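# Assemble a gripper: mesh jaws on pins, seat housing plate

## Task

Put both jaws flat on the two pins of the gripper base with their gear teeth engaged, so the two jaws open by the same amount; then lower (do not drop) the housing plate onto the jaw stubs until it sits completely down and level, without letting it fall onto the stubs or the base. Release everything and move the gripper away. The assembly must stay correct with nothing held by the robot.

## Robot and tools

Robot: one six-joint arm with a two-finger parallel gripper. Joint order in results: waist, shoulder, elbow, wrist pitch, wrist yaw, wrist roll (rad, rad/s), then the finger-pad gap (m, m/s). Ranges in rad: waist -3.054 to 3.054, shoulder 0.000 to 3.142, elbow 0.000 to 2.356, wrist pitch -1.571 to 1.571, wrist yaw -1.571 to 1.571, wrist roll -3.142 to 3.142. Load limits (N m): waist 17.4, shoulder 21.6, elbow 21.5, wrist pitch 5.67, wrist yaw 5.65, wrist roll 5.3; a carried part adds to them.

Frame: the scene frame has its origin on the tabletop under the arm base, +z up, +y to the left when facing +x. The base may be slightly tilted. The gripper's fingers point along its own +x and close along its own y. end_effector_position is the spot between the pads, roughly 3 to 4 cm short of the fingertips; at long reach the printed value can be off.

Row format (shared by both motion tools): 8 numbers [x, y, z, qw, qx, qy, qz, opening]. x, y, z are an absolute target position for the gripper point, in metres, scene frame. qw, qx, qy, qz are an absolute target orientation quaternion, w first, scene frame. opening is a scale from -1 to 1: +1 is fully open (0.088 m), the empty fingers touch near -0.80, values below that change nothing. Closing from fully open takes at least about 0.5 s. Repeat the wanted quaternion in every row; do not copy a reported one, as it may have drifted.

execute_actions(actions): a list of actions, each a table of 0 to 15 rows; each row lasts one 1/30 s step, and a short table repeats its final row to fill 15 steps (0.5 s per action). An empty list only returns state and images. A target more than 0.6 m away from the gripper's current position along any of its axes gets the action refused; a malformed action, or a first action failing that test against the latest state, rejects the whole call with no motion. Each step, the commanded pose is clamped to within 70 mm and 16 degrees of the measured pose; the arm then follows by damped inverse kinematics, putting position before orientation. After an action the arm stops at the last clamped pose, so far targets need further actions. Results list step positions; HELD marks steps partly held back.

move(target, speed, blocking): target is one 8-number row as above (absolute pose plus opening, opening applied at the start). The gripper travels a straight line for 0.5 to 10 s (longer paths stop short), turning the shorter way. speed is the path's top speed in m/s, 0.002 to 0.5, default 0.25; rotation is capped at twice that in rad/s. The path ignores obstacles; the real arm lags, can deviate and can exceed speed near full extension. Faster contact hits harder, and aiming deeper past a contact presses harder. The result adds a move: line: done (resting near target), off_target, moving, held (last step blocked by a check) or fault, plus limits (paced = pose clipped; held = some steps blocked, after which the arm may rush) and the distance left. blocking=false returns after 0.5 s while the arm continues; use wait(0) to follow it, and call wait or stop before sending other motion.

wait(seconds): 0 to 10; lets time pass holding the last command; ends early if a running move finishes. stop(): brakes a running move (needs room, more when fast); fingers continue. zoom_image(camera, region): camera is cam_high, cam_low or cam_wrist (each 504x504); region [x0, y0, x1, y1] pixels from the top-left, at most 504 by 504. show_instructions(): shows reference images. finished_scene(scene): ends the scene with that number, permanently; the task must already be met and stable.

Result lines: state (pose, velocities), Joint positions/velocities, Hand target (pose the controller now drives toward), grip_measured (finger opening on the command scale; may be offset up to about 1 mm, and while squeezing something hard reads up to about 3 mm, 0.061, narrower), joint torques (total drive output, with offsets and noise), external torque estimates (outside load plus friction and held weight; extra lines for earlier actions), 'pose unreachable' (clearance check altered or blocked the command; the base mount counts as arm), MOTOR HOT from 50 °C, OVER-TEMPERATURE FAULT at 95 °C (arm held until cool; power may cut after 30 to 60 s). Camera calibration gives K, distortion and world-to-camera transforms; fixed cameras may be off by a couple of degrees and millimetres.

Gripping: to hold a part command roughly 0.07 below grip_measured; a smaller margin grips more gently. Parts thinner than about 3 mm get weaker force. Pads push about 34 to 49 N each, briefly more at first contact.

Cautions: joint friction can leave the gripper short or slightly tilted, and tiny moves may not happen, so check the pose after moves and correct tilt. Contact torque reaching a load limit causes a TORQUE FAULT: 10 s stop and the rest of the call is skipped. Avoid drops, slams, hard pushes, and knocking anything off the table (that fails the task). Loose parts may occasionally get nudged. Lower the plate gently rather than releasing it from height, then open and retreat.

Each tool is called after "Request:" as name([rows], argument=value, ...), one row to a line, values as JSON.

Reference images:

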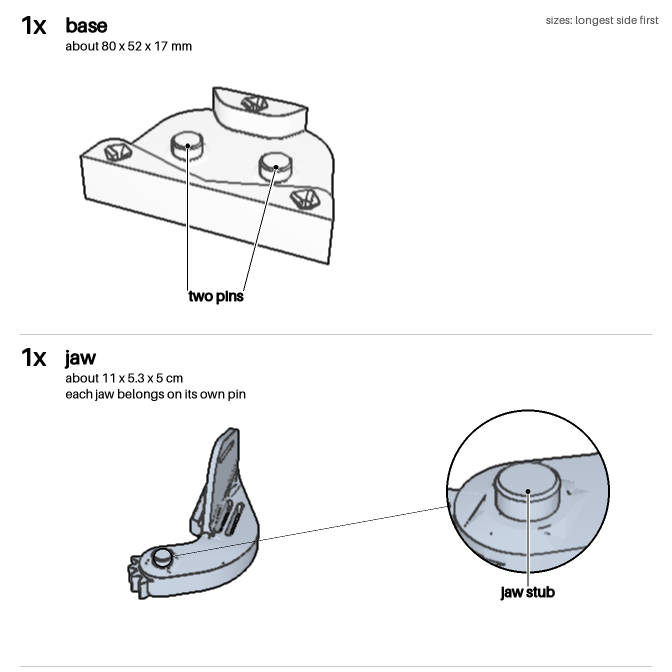

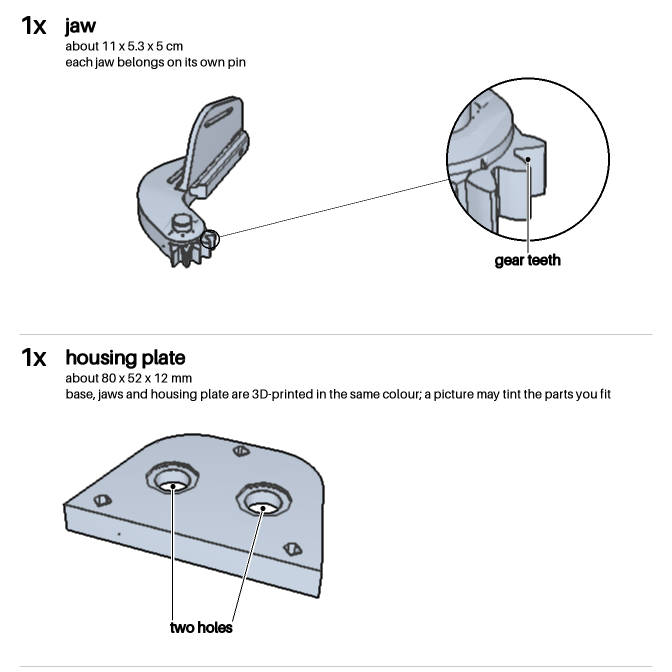

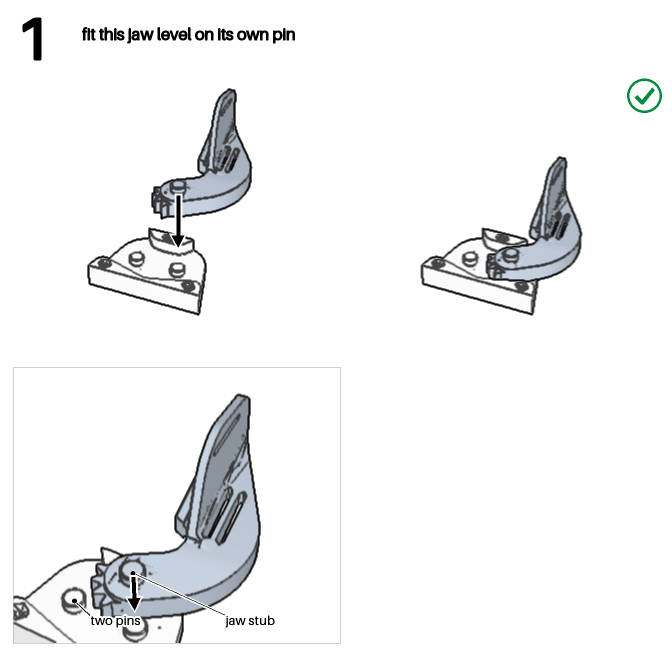

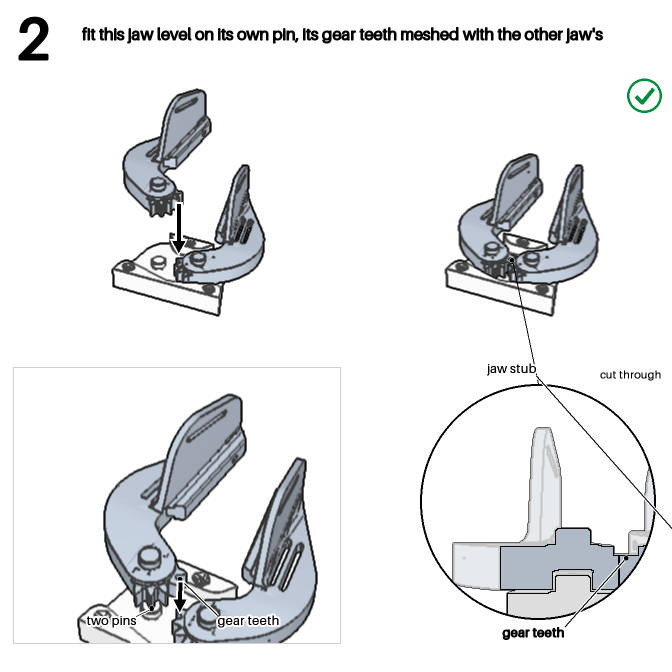

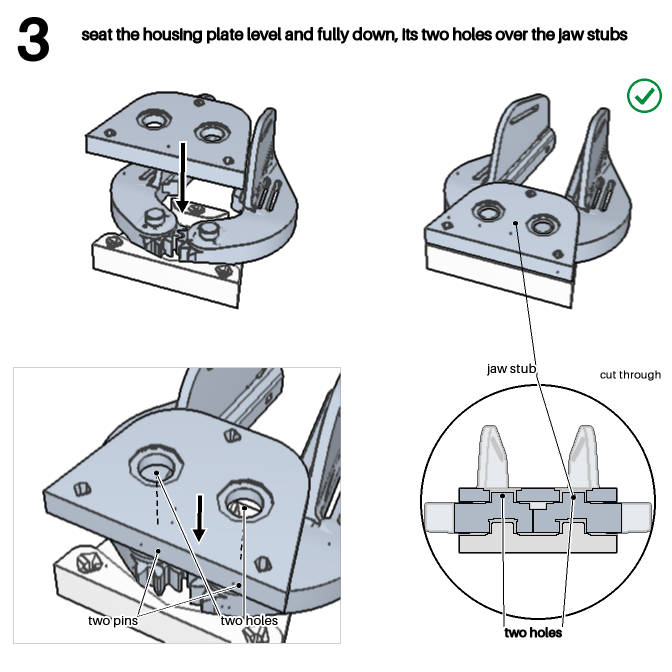

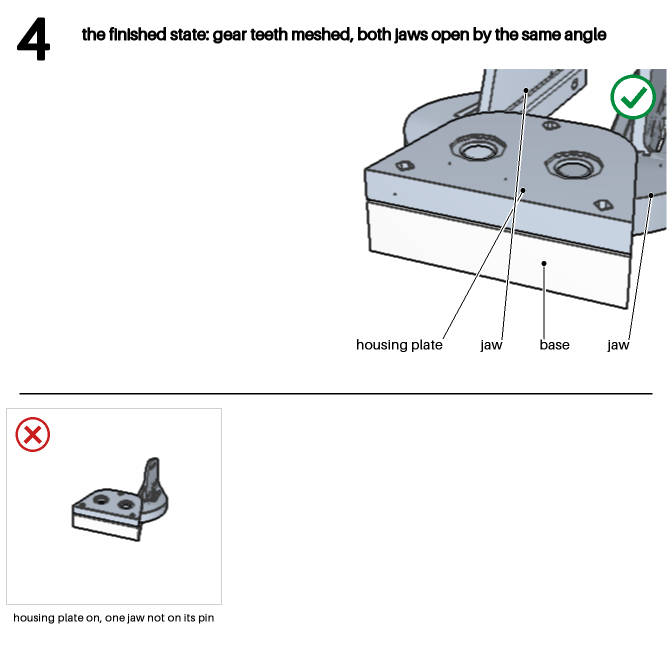

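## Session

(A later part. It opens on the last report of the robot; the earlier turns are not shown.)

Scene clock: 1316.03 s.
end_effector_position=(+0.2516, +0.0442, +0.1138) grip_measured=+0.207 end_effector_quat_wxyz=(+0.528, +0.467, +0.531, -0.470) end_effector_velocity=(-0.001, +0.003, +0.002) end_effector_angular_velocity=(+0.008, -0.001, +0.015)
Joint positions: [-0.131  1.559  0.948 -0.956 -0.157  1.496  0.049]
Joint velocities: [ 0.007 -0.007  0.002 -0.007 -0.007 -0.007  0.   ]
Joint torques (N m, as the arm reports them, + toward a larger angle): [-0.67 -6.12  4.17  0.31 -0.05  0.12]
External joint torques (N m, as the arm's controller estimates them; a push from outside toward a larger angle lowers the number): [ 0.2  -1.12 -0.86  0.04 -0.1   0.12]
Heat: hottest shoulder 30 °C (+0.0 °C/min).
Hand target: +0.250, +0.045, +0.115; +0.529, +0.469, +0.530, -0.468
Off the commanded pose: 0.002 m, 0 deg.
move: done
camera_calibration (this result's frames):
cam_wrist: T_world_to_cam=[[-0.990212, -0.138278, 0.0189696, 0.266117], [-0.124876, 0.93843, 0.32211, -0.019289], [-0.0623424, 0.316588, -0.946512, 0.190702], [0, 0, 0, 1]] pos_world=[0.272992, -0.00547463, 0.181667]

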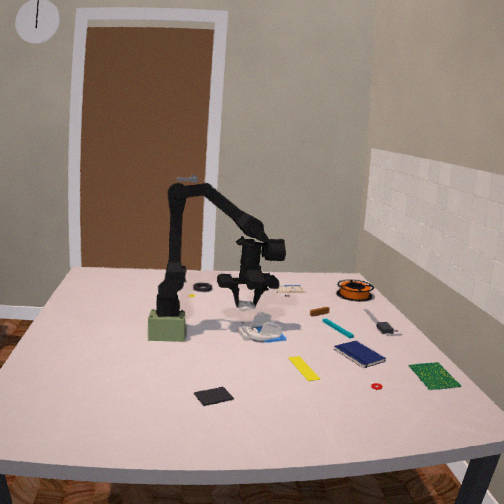

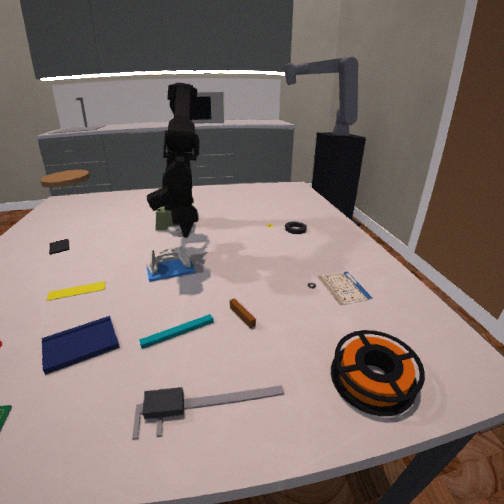

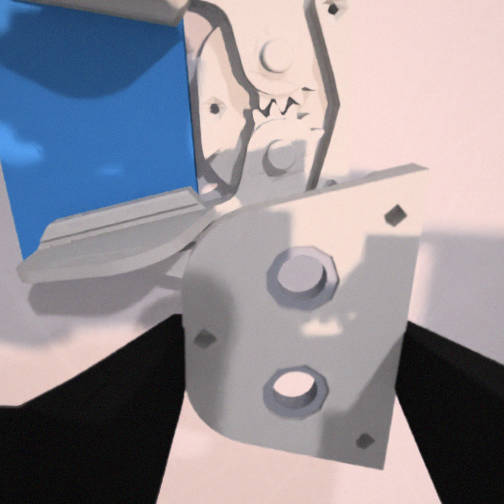

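Request:
move(target=[0.2590,-0.0085,0.110,0.5456,0.4498,0.5456,-0.4498,0.135], speed=0.05)

Request:
move(target=[0.2585,-0.0092,0.0635,0.5456,0.4498,0.5456,-0.4498,0.135], speed=0.02)

Request:
zoom_image(camera="cam_wrist", region=[255, 235, 355, 325])

Request:
zoom_image(camera="cam_wrist", region=[250, 350, 350, 430])

Scene clock: 1364.33 s.
end_effector_position=(+0.2563, -0.0070, +0.1100) grip_measured=+0.207 end_effector_quat_wxyz=(+0.545, +0.450, +0.546, -0.450) end_effector_velocity=(-0.003, -0.004, -0.001) end_effector_angular_velocity=(-0.005, +0.011, +0.008)
Joint positions: [-0.326  1.609  0.948 -0.932 -0.156  1.229  0.049]
Joint velocities: [-0.012  0.002 -0.002 -0.007  0.007 -0.022 -0.   ]
Joint torques (N m, as the arm reports them, + toward a larger angle): [-1.34 -3.89  6.    0.34  0.15 -0.11]
External joint torques (N m, as the arm's controller estimates them; a push from outside toward a larger angle lowers the number): [-0.4   1.26  1.    0.06  0.1  -0.11]
Heat: hottest shoulder 32 °C (+2.0 °C/min).
Hand target: +0.259, -0.009, +0.110; +0.546, +0.449, +0.545, -0.450
Off the commanded pose: 0.003 m, 0 deg.
move: done
camera_calibration (this result's frames):
cam_wrist: T_world_to_cam=[[-0.978102, -0.20765, 0.0140974, 0.260744], [-0.192167, 0.927033, 0.321995, 0.0477436], [-0.079931, 0.312235, -0.946636, 0.208031], [0, 0, 0, 1]] pos_world=[0.280837, -0.055071, 0.177881]

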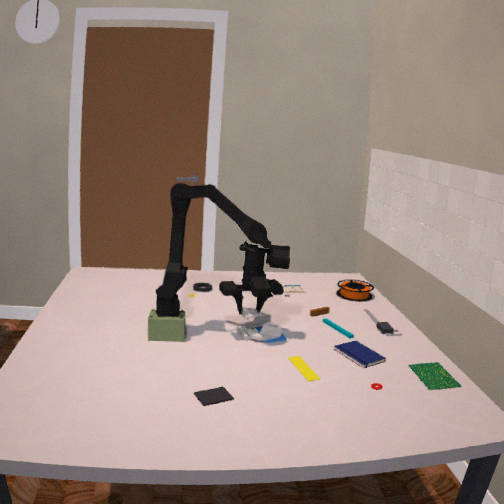

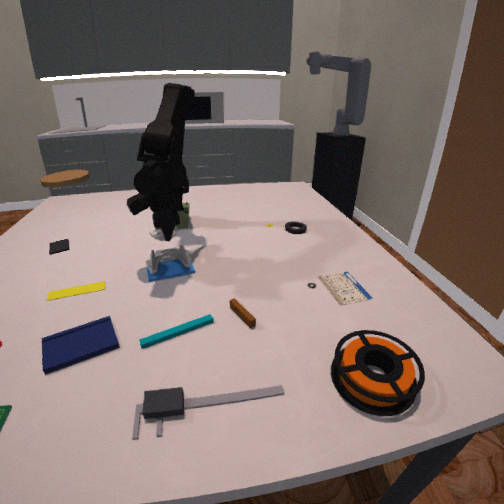

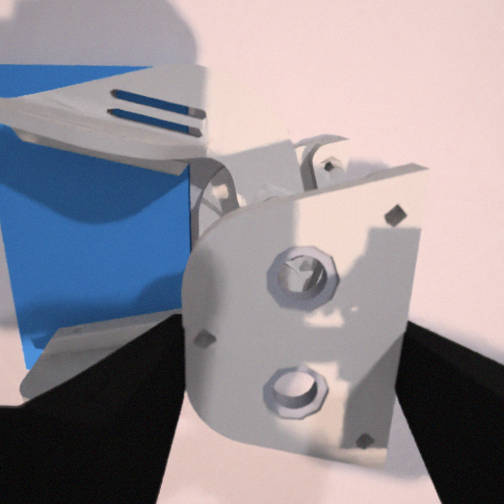

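Scene clock: 1366.93 s.
end_effector_position=(+0.2616, -0.0097, +0.0670) grip_measured=+0.207 end_effector_quat_wxyz=(+0.550, +0.451, +0.542, -0.447) end_effector_velocity=(+0.001, +0.001, -0.001) end_effector_angular_velocity=(+0.007, -0.003, +0.010)
Joint positions: [-0.307  1.702  0.856 -0.729 -0.156  1.248  0.049]
Joint velocities: [ 0.002  0.002 -0.002  0.007 -0.007 -0.007 -0.   ]
Joint torques (N m, as the arm reports them, + toward a larger angle): [-0.82 -4.21  3.56  0.35  0.02  0.13]
External joint torques (N m, as the arm's controller estimates them; a push from outside toward a larger angle lowers the number): [ 0.13  1.2  -1.02  0.04 -0.04  0.13]
Heat: hottest shoulder 32 °C (+2.0 °C/min).
Hand target: +0.259, -0.009, +0.063; +0.546, +0.450, +0.546, -0.450
Off the commanded pose: 0.005 m, 1 deg.
move: done
camera_calibration (this result's frames):
cam_wrist: T_world_to_cam=[[-0.977778, -0.209641, 0.000919395, 0.2667], [-0.198529, 0.927341, 0.317215, 0.0671086], [-0.0673539, 0.309983, -0.948353, 0.16539], [0, 0, 0, 1]] pos_world=[0.285236, -0.0575895, 0.135315]

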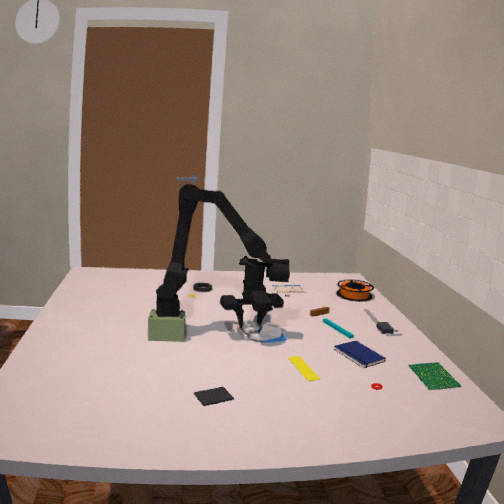

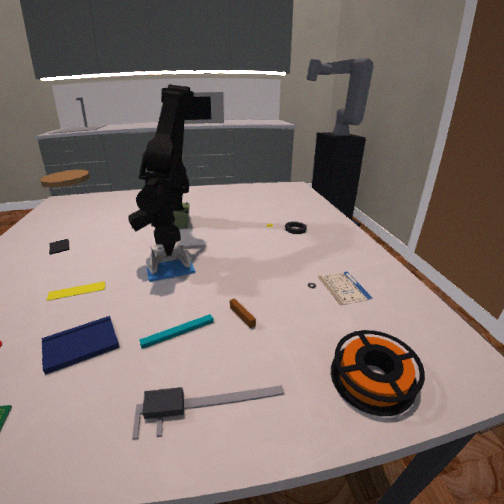

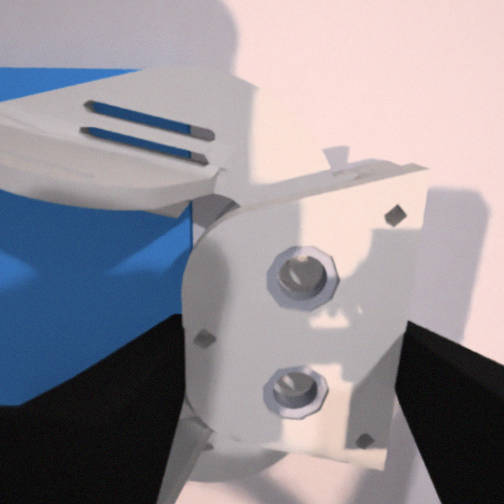

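Region (255, 235, 355, 325) of cam_wrist's 504x504 image, scaled by 5.040, with more detail than that image has; it fills the top 454 rows of this view, and the rest is white.

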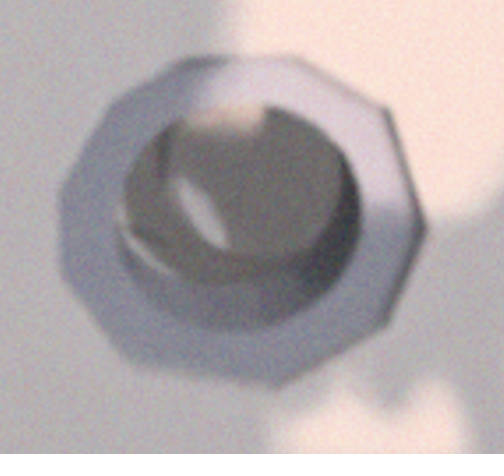

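Region (250, 350, 350, 430) of cam_wrist's 504x504 image, scaled by 5.040, with more detail than that image has; it fills the top 403 rows of this view, and the rest is white.

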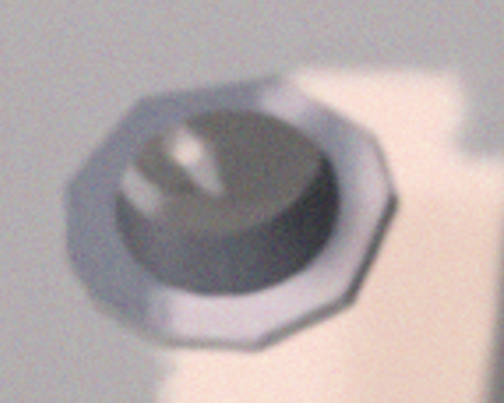

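Request:
move(target=[0.2568,-0.0079,0.0640,0.5456,0.4498,0.5456,-0.4498,0.135], speed=0.003)

Request:
zoom_image(camera="cam_wrist", region=[255, 235, 355, 325])

Request:
zoom_image(camera="cam_wrist", region=[250, 350, 350, 430])

Scene clock: 1381.17 s.
end_effector_position=(+0.2588, -0.0086, +0.0649) grip_measured=+0.207 end_effector_quat_wxyz=(+0.547, +0.450, +0.545, -0.449) end_effector_velocity=(-0.002, +0.001, +0.000) end_effector_angular_velocity=(+0.008, +0.006, +0.018)
Joint positions: [-0.303  1.702  0.847 -0.728 -0.156  1.252  0.049]
Joint velocities: [-0.002 -0.002 -0.002 -0.007 -0.007 -0.022 -0.   ]
Joint torques (N m, as the arm reports them, + toward a larger angle): [-0.9  -5.35  3.7   0.28  0.05  0.08]
External joint torques (N m, as the arm's controller estimates them; a push from outside toward a larger angle lowers the number): [ 0.07  0.04 -0.87 -0.02 -0.01  0.08]
Heat: hottest shoulder 32 °C (+1.0 °C/min).
Hand target: +0.257, -0.008, +0.064; +0.546, +0.450, +0.546, -0.450
Off the commanded pose: 0.002 m, 0 deg.
move: done
camera_calibration (this result's frames):
cam_wrist: T_world_to_cam=[[-0.977997, -0.208439, 0.00865208, 0.263753], [-0.194796, 0.92726, 0.319754, 0.0650174], [-0.0746718, 0.311033, -0.947461, 0.164713], [0, 0, 0, 1]] pos_world=[0.282914, -0.0565429, 0.132987]

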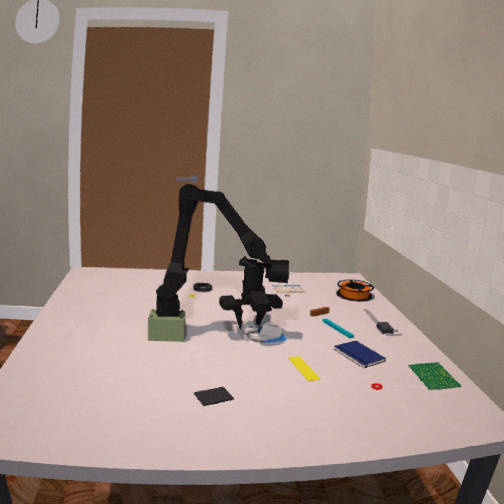

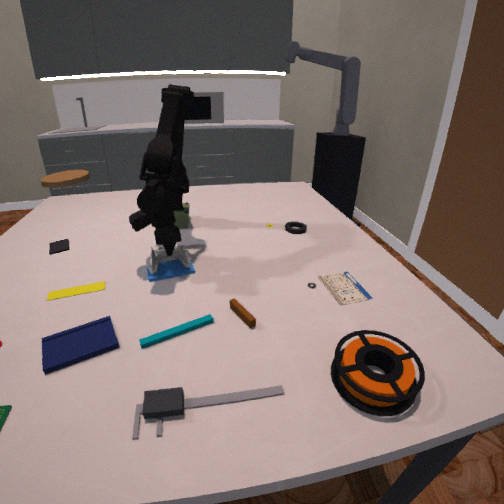

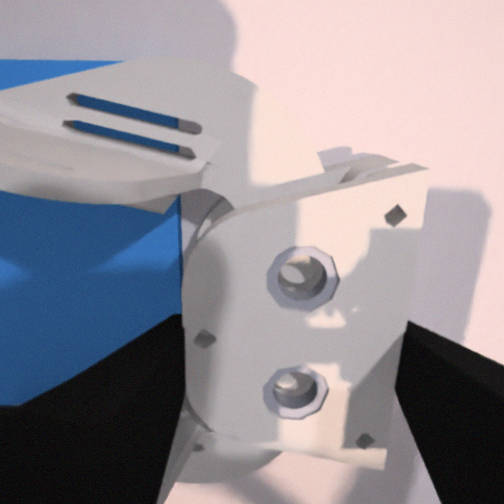

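Region (255, 235, 355, 325) of cam_wrist's 504x504 image, scaled by 5.040, with more detail than that image has; it fills the top 454 rows of this view, and the rest is white.

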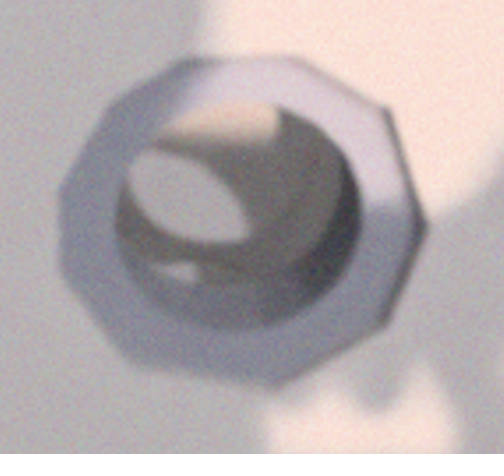

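Region (250, 350, 350, 430) of cam_wrist's 504x504 image, scaled by 5.040, with more detail than that image has; it fills the top 403 rows of this view, and the rest is white.

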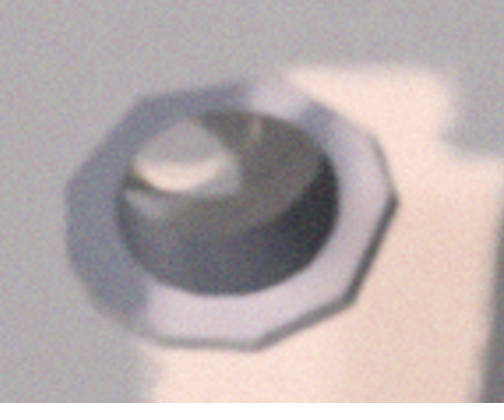

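Request:
execute_actions(actions=[])

Scene clock: 1405.37 s.
end_effector_position=(+0.2588, -0.0086, +0.0649) grip_measured=+0.207 end_effector_quat_wxyz=(+0.547, +0.450, +0.545, -0.449) end_effector_velocity=(-0.001, +0.002, -0.001) end_effector_angular_velocity=(+0.007, -0.003, +0.025)
Joint positions: [-0.303  1.702  0.847 -0.728 -0.156  1.252  0.049]
Joint velocities: [ 0.002 -0.002 -0.007  0.007 -0.007 -0.022 -0.   ]
Joint torques (N m, as the arm reports them, + toward a larger angle): [-0.63 -5.39  3.64  0.3   0.06  0.12]
External joint torques (N m, as the arm's controller estimates them; a push from outside toward a larger angle lowers the number): [ 0.3  -0.09 -0.86  0.    0.01  0.12]
Heat: hottest shoulder 32 °C (+0.0 °C/min).
Hand target: +0.257, -0.008, +0.064; +0.546, +0.450, +0.546, -0.450
Off the commanded pose: 0.002 m, 0 deg.
camera_calibration (this result's frames):
cam_wrist: T_world_to_cam=[[-0.977997, -0.208439, 0.00865208, 0.263753], [-0.194796, 0.92726, 0.319754, 0.0650174], [-0.0746718, 0.311033, -0.947461, 0.164713], [0, 0, 0, 1]] pos_world=[0.282914, -0.0565429, 0.132987]

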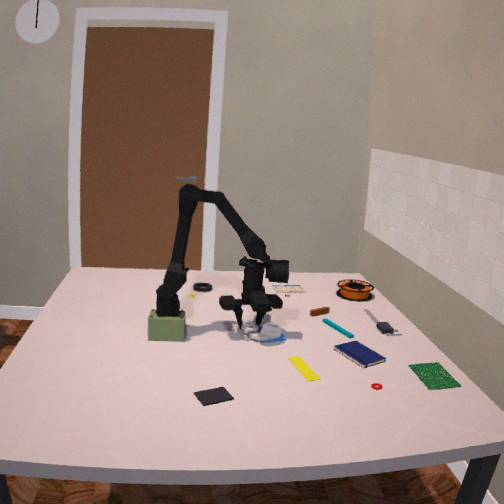

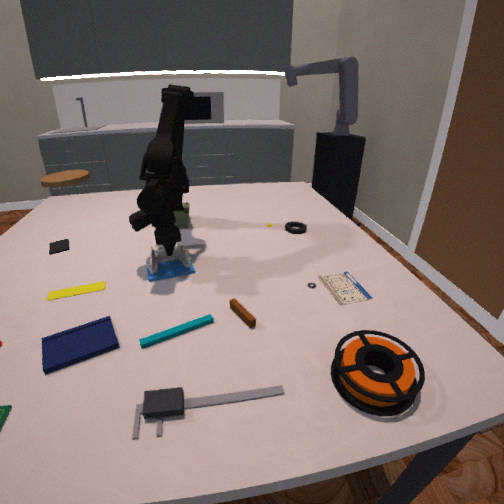

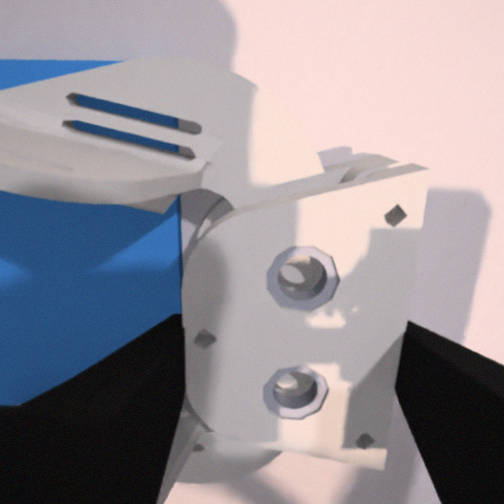

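Request:
move(target=[0.2563,-0.0077,0.0580,0.5456,0.4498,0.5456,-0.4498,0.135], speed=0.003)

Scene clock: 1410.67 s.
end_effector_position=(+0.2591, -0.0082, +0.0615) grip_measured=+0.207 end_effector_quat_wxyz=(+0.550, +0.452, +0.542, -0.447) end_effector_velocity=(-0.002, +0.001, +0.000) end_effector_angular_velocity=(+0.008, +0.006, +0.004)
Joint positions: [-0.3    1.704  0.833 -0.703 -0.156  1.256  0.049]
Joint velocities: [-0.002 -0.002 -0.002 -0.007 -0.007 -0.007 -0.   ]
Joint torques (N m, as the arm reports them, + toward a larger angle): [-0.65 -4.09  3.68  0.39  0.08  0.09]
External joint torques (N m, as the arm's controller estimates them; a push from outside toward a larger angle lowers the number): [ 0.3   1.24 -0.8   0.08  0.02  0.09]
Heat: hottest shoulder 31 °C (-1.0 °C/min).
Hand target: +0.256, -0.008, +0.058; +0.545, +0.450, +0.546, -0.450
Off the commanded pose: 0.004 m, 1 deg.
move: done
camera_calibration (this result's frames):
cam_wrist: T_world_to_cam=[[-0.977908, -0.209036, 0.000620506, 0.264604], [-0.198056, 0.927484, 0.317092, 0.066864], [-0.066859, 0.309964, -0.948395, 0.159442], [0, 0, 0, 1]] pos_world=[0.282662, -0.0561248, 0.129847]

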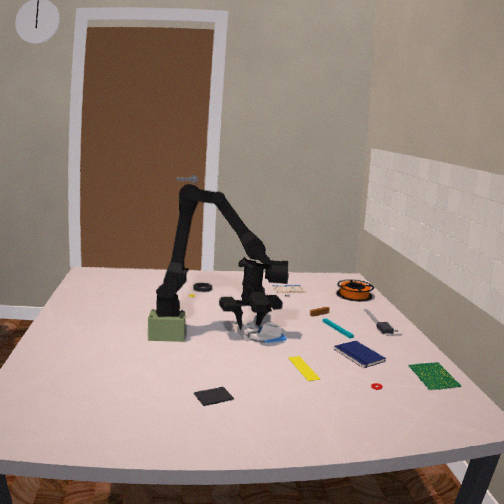

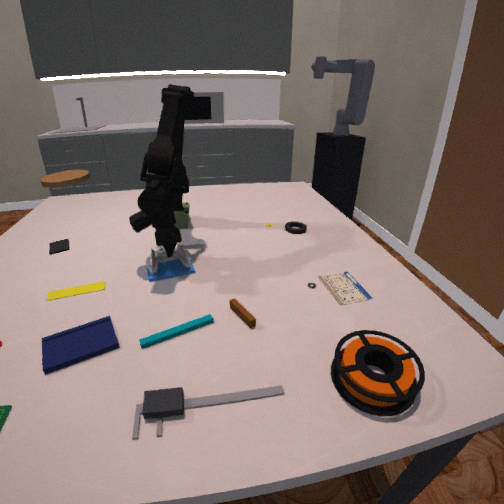

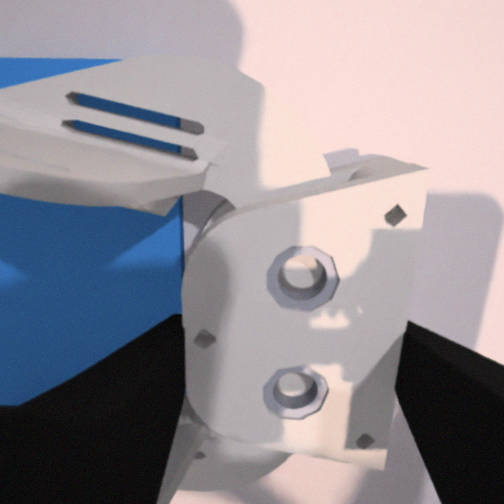

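Request:
zoom_image(camera="cam_wrist", region=[255, 235, 355, 325])

Request:
zoom_image(camera="cam_wrist", region=[250, 350, 350, 430])

Region (255, 235, 355, 325) of cam_wrist's 504x504 image, scaled by 5.040, with more detail than that image has; it fills the top 454 rows of this view, and the rest is white.

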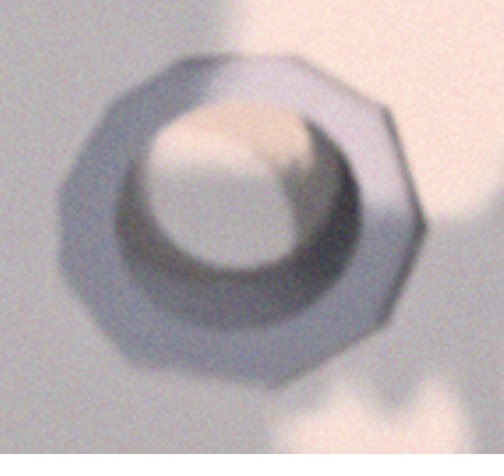

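Region (250, 350, 350, 430) of cam_wrist's 504x504 image, scaled by 5.040, with more detail than that image has; it fills the top 403 rows of this view, and the rest is white.

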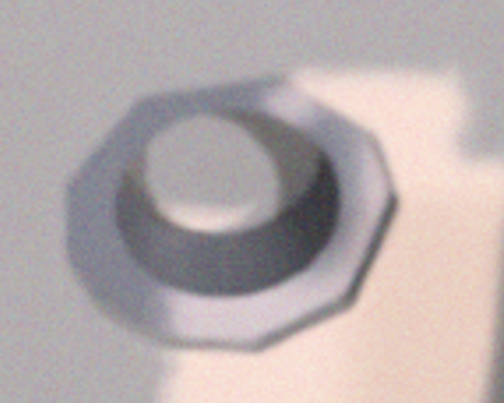

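Request:
move(target=[0.2563,-0.0077,0.0550,0.5456,0.4498,0.5456,-0.4498,0.135], speed=0.002)

Scene clock: 1420.10 s.
end_effector_position=(+0.2597, -0.0084, +0.0610) grip_measured=+0.207 end_effector_quat_wxyz=(+0.551, +0.453, +0.541, -0.446) end_effector_velocity=(-0.002, +0.001, +0.000) end_effector_angular_velocity=(+0.008, +0.006, -0.011)
Joint positions: [-0.3    1.704  0.831 -0.695 -0.156  1.257  0.049]
Joint velocities: [-0.002 -0.002 -0.002 -0.007 -0.007  0.007  0.   ]
Joint torques (N m, as the arm reports them, + toward a larger angle): [-0.41 -3.44  3.1   0.82  0.03  0.11]
External joint torques (N m, as the arm's controller estimates them; a push from outside toward a larger angle lowers the number): [ 0.56  1.88 -1.44  0.49 -0.02  0.11]
Heat: hottest shoulder 31 °C (-1.0 °C/min).
Hand target: +0.256, -0.008, +0.055; +0.546, +0.450, +0.546, -0.450
Off the commanded pose: 0.007 m, 1 deg.
move: done
camera_calibration (this result's frames):
cam_wrist: T_world_to_cam=[[-0.977978, -0.20867, -0.00401423, 0.265527], [-0.199247, 0.927744, 0.315583, 0.0677212], [-0.0621285, 0.309433, -0.94889, 0.157835], [0, 0, 0, 1]] pos_world=[0.282979, -0.0562597, 0.129462]

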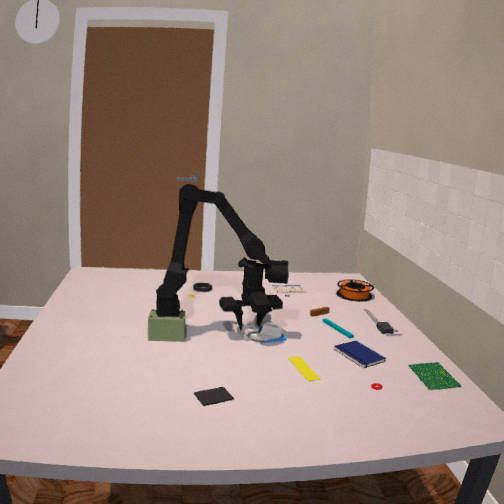

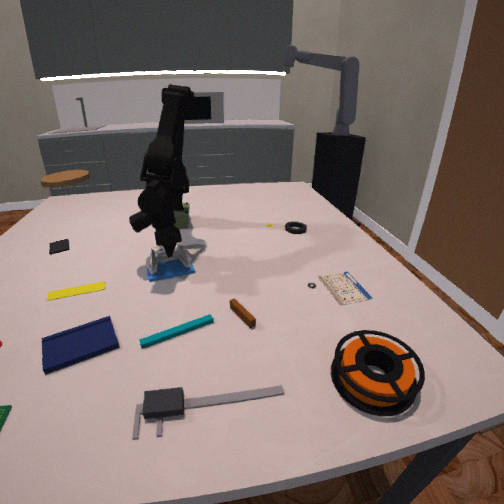

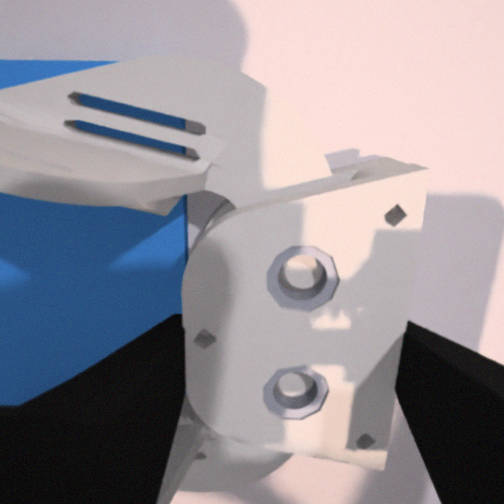

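Request:
zoom_image(camera="cam_high", region=[220, 300, 300, 350])

Request:
zoom_image(camera="cam_wrist", region=[255, 235, 355, 325])

Request:
zoom_image(camera="cam_wrist", region=[250, 350, 350, 430])

Region (220, 300, 300, 350) of cam_high's 504x504 image, scaled by 6.300, with more detail than that image has; it fills the top 315 rows of this view, and the rest is white.

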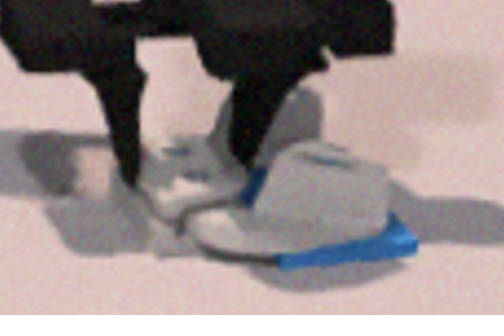

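Region (255, 235, 355, 325) of cam_wrist's 504x504 image, scaled by 5.040, with more detail than that image has; it fills the top 454 rows of this view, and the rest is white.

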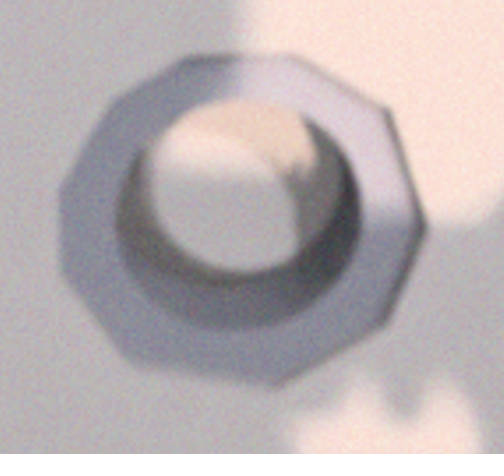

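Region (250, 350, 350, 430) of cam_wrist's 504x504 image, scaled by 5.040, with more detail than that image has; it fills the top 403 rows of this view, and the rest is white.

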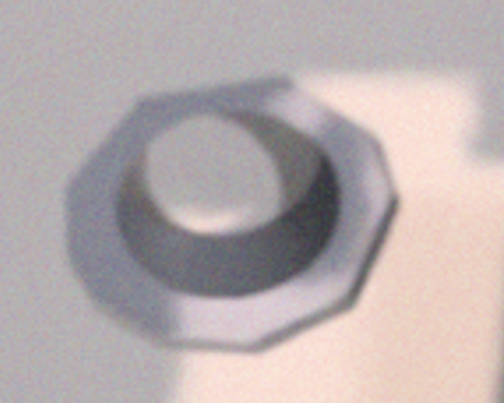

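Request:
zoom_image(camera="cam_high", region=[235, 315, 275, 345])

Request:
zoom_image(camera="cam_wrist", region=[300, 130, 460, 250])

Region (235, 315, 275, 345) of cam_high's 504x504 image, scaled by 12.600, with more detail than that image has; it fills the top 378 rows of this view, and the rest is white.

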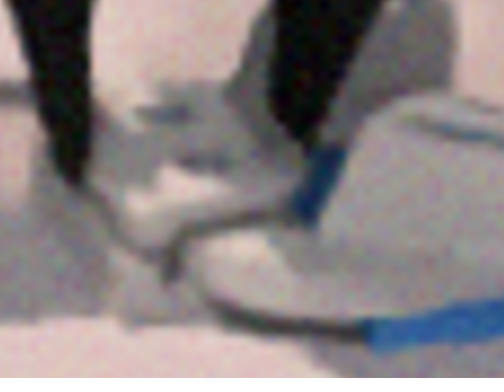

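Region (300, 130, 460, 250) of cam_wrist's 504x504 image, scaled by 3.150, with more detail than that image has; it fills the top 378 rows of this view, and the rest is white.

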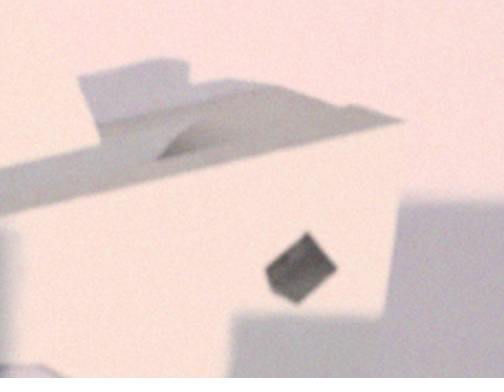

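Request:
move(target=[0.2563,-0.0062,0.0565,0.5456,0.4498,0.5456,-0.4498,0.135], speed=0.002)

Scene clock: 1531.03 s.
end_effector_position=(+0.2595, -0.0082, +0.0609) grip_measured=+0.207 end_effector_quat_wxyz=(+0.550, +0.453, +0.540, -0.448) end_effector_velocity=(-0.003, +0.003, +0.002) end_effector_angular_velocity=(+0.023, +0.009, +0.003)
Joint positions: [-0.298  1.704  0.831 -0.696 -0.154  1.262  0.049]
Joint velocities: [-0.002 -0.007  0.002 -0.022 -0.022 -0.007 -0.   ]
Joint torques (N m, as the arm reports them, + toward a larger angle): [-0.26 -3.81  3.49  0.45 -0.03  0.1 ]
External joint torques (N m, as the arm's controller estimates them; a push from outside toward a larger angle lowers the number): [ 0.68  1.51 -0.97  0.15 -0.08  0.1 ]
Heat: hottest shoulder 29 °C (+0.0 °C/min).
Hand target: +0.256, -0.006, +0.057; +0.546, +0.450, +0.546, -0.450
Off the commanded pose: 0.006 m, 1 deg.
move: done
camera_calibration (this result's frames):
cam_wrist: T_world_to_cam=[[-0.97865, -0.205521, -0.00242919, 0.265499], [-0.195857, 0.92892, 0.31424, 0.0667138], [-0.0623264, 0.308007, -0.94934, 0.157746], [0, 0, 0, 1]] pos_world=[0.282728, -0.0559931, 0.129435]

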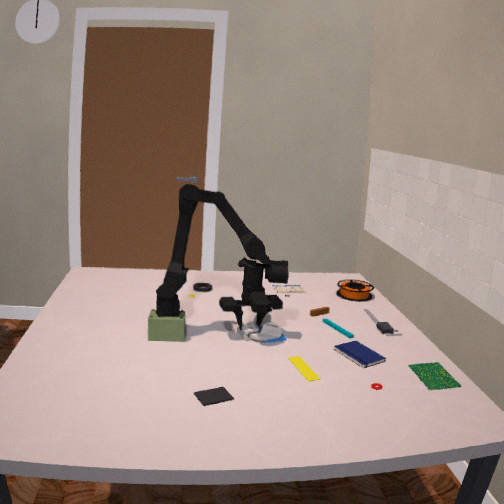

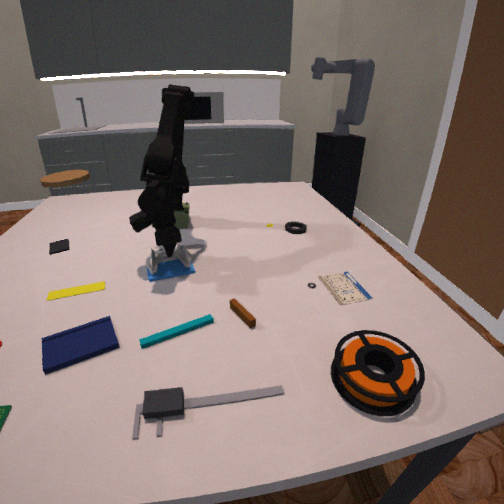

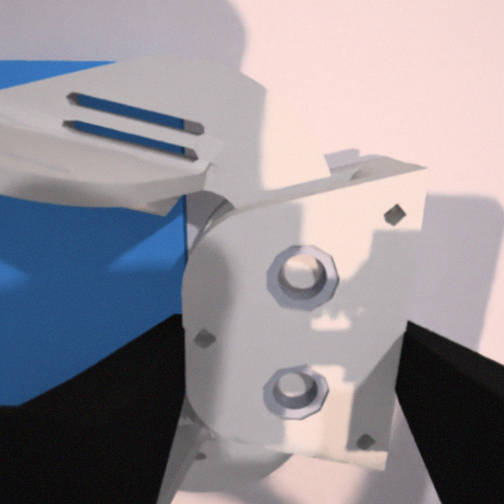

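Request:
zoom_image(camera="cam_wrist", region=[255, 235, 355, 325])

Request:
zoom_image(camera="cam_wrist", region=[250, 350, 350, 430])

Region (255, 235, 355, 325) of cam_wrist's 504x504 image, scaled by 5.040, with more detail than that image has; it fills the top 454 rows of this view, and the rest is white.

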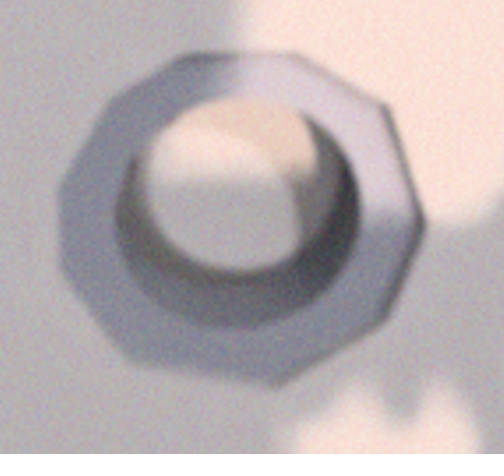

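Region (250, 350, 350, 430) of cam_wrist's 504x504 image, scaled by 5.040, with more detail than that image has; it fills the top 403 rows of this view, and the rest is white.

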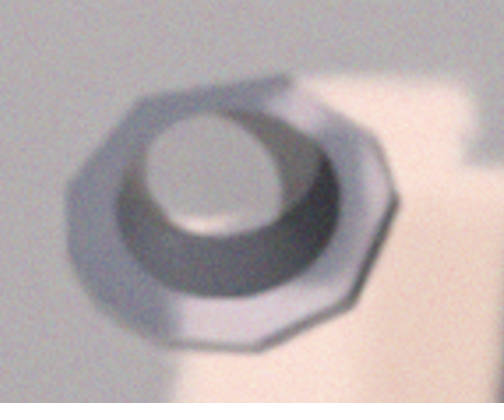

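Request:
move(target=[0.2570,-0.0075,0.0520,0.5456,0.4498,0.5456,-0.4498,0.135], speed=0.002)

Scene clock: 1575.17 s.
end_effector_position=(+0.2607, -0.0084, +0.0603) grip_measured=+0.207 end_effector_quat_wxyz=(+0.552, +0.454, +0.539, -0.447) end_effector_velocity=(-0.002, +0.001, +0.000) end_effector_angular_velocity=(+0.008, +0.006, -0.011)
Joint positions: [-0.298  1.706  0.83  -0.689 -0.154  1.262  0.049]
Joint velocities: [-0.002 -0.002 -0.002 -0.007 -0.007  0.007 -0.   ]
Joint torques (N m, as the arm reports them, + toward a larger angle): [-0.42 -2.6   2.87  1.22  0.   -0.01]
External joint torques (N m, as the arm's controller estimates them; a push from outside toward a larger angle lowers the number): [ 0.53  2.77 -1.63  0.9  -0.06 -0.01]
Heat: hottest shoulder 29 °C (+0.0 °C/min).
Hand target: +0.257, -0.007, +0.052; +0.546, +0.450, +0.546, -0.450
Off the commanded pose: 0.009 m, 1 deg.
move: off_target
camera_calibration (this result's frames):
cam_wrist: T_world_to_cam=[[-0.978468, -0.206277, -0.00706603, 0.266813], [-0.198097, 0.928954, 0.312732, 0.0680161], [-0.0579454, 0.307398, -0.949815, 0.15622], [0, 0, 0, 1]] pos_world=[0.283594, -0.0561683, 0.128995]

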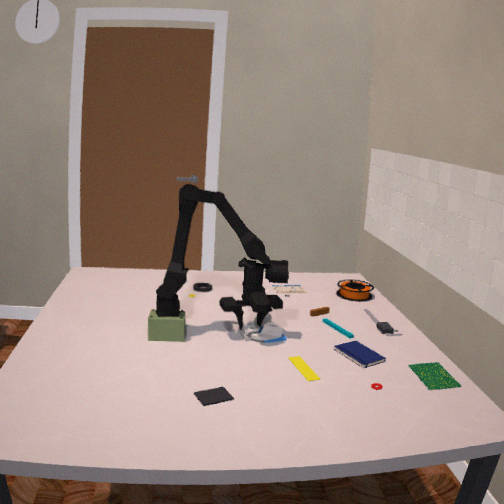

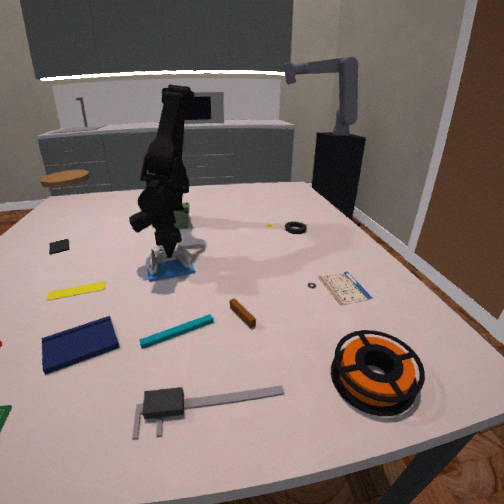

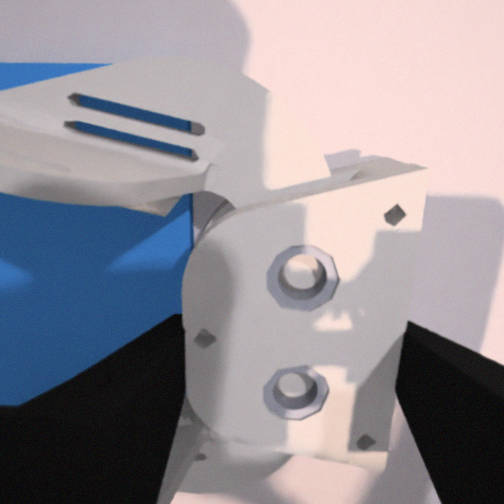

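Request:
zoom_image(camera="cam_wrist", region=[255, 235, 355, 325])

Request:
zoom_image(camera="cam_wrist", region=[250, 350, 350, 430])

Region (255, 235, 355, 325) of cam_wrist's 504x504 image, scaled by 5.040, with more detail than that image has; it fills the top 454 rows of this view, and the rest is white.

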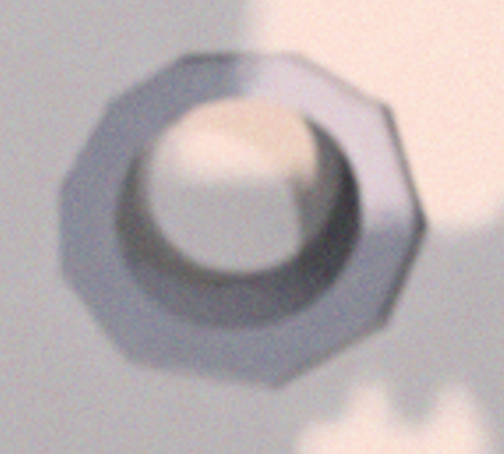

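Region (250, 350, 350, 430) of cam_wrist's 504x504 image, scaled by 5.040, with more detail than that image has; it fills the top 403 rows of this view, and the rest is white.

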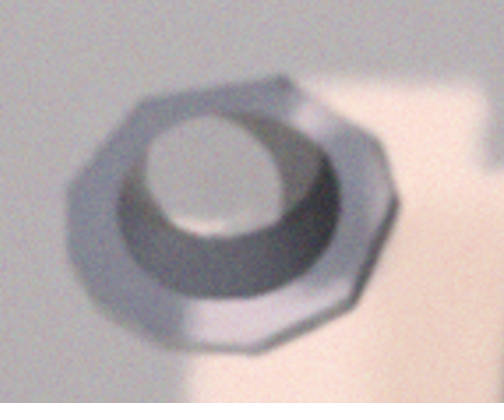

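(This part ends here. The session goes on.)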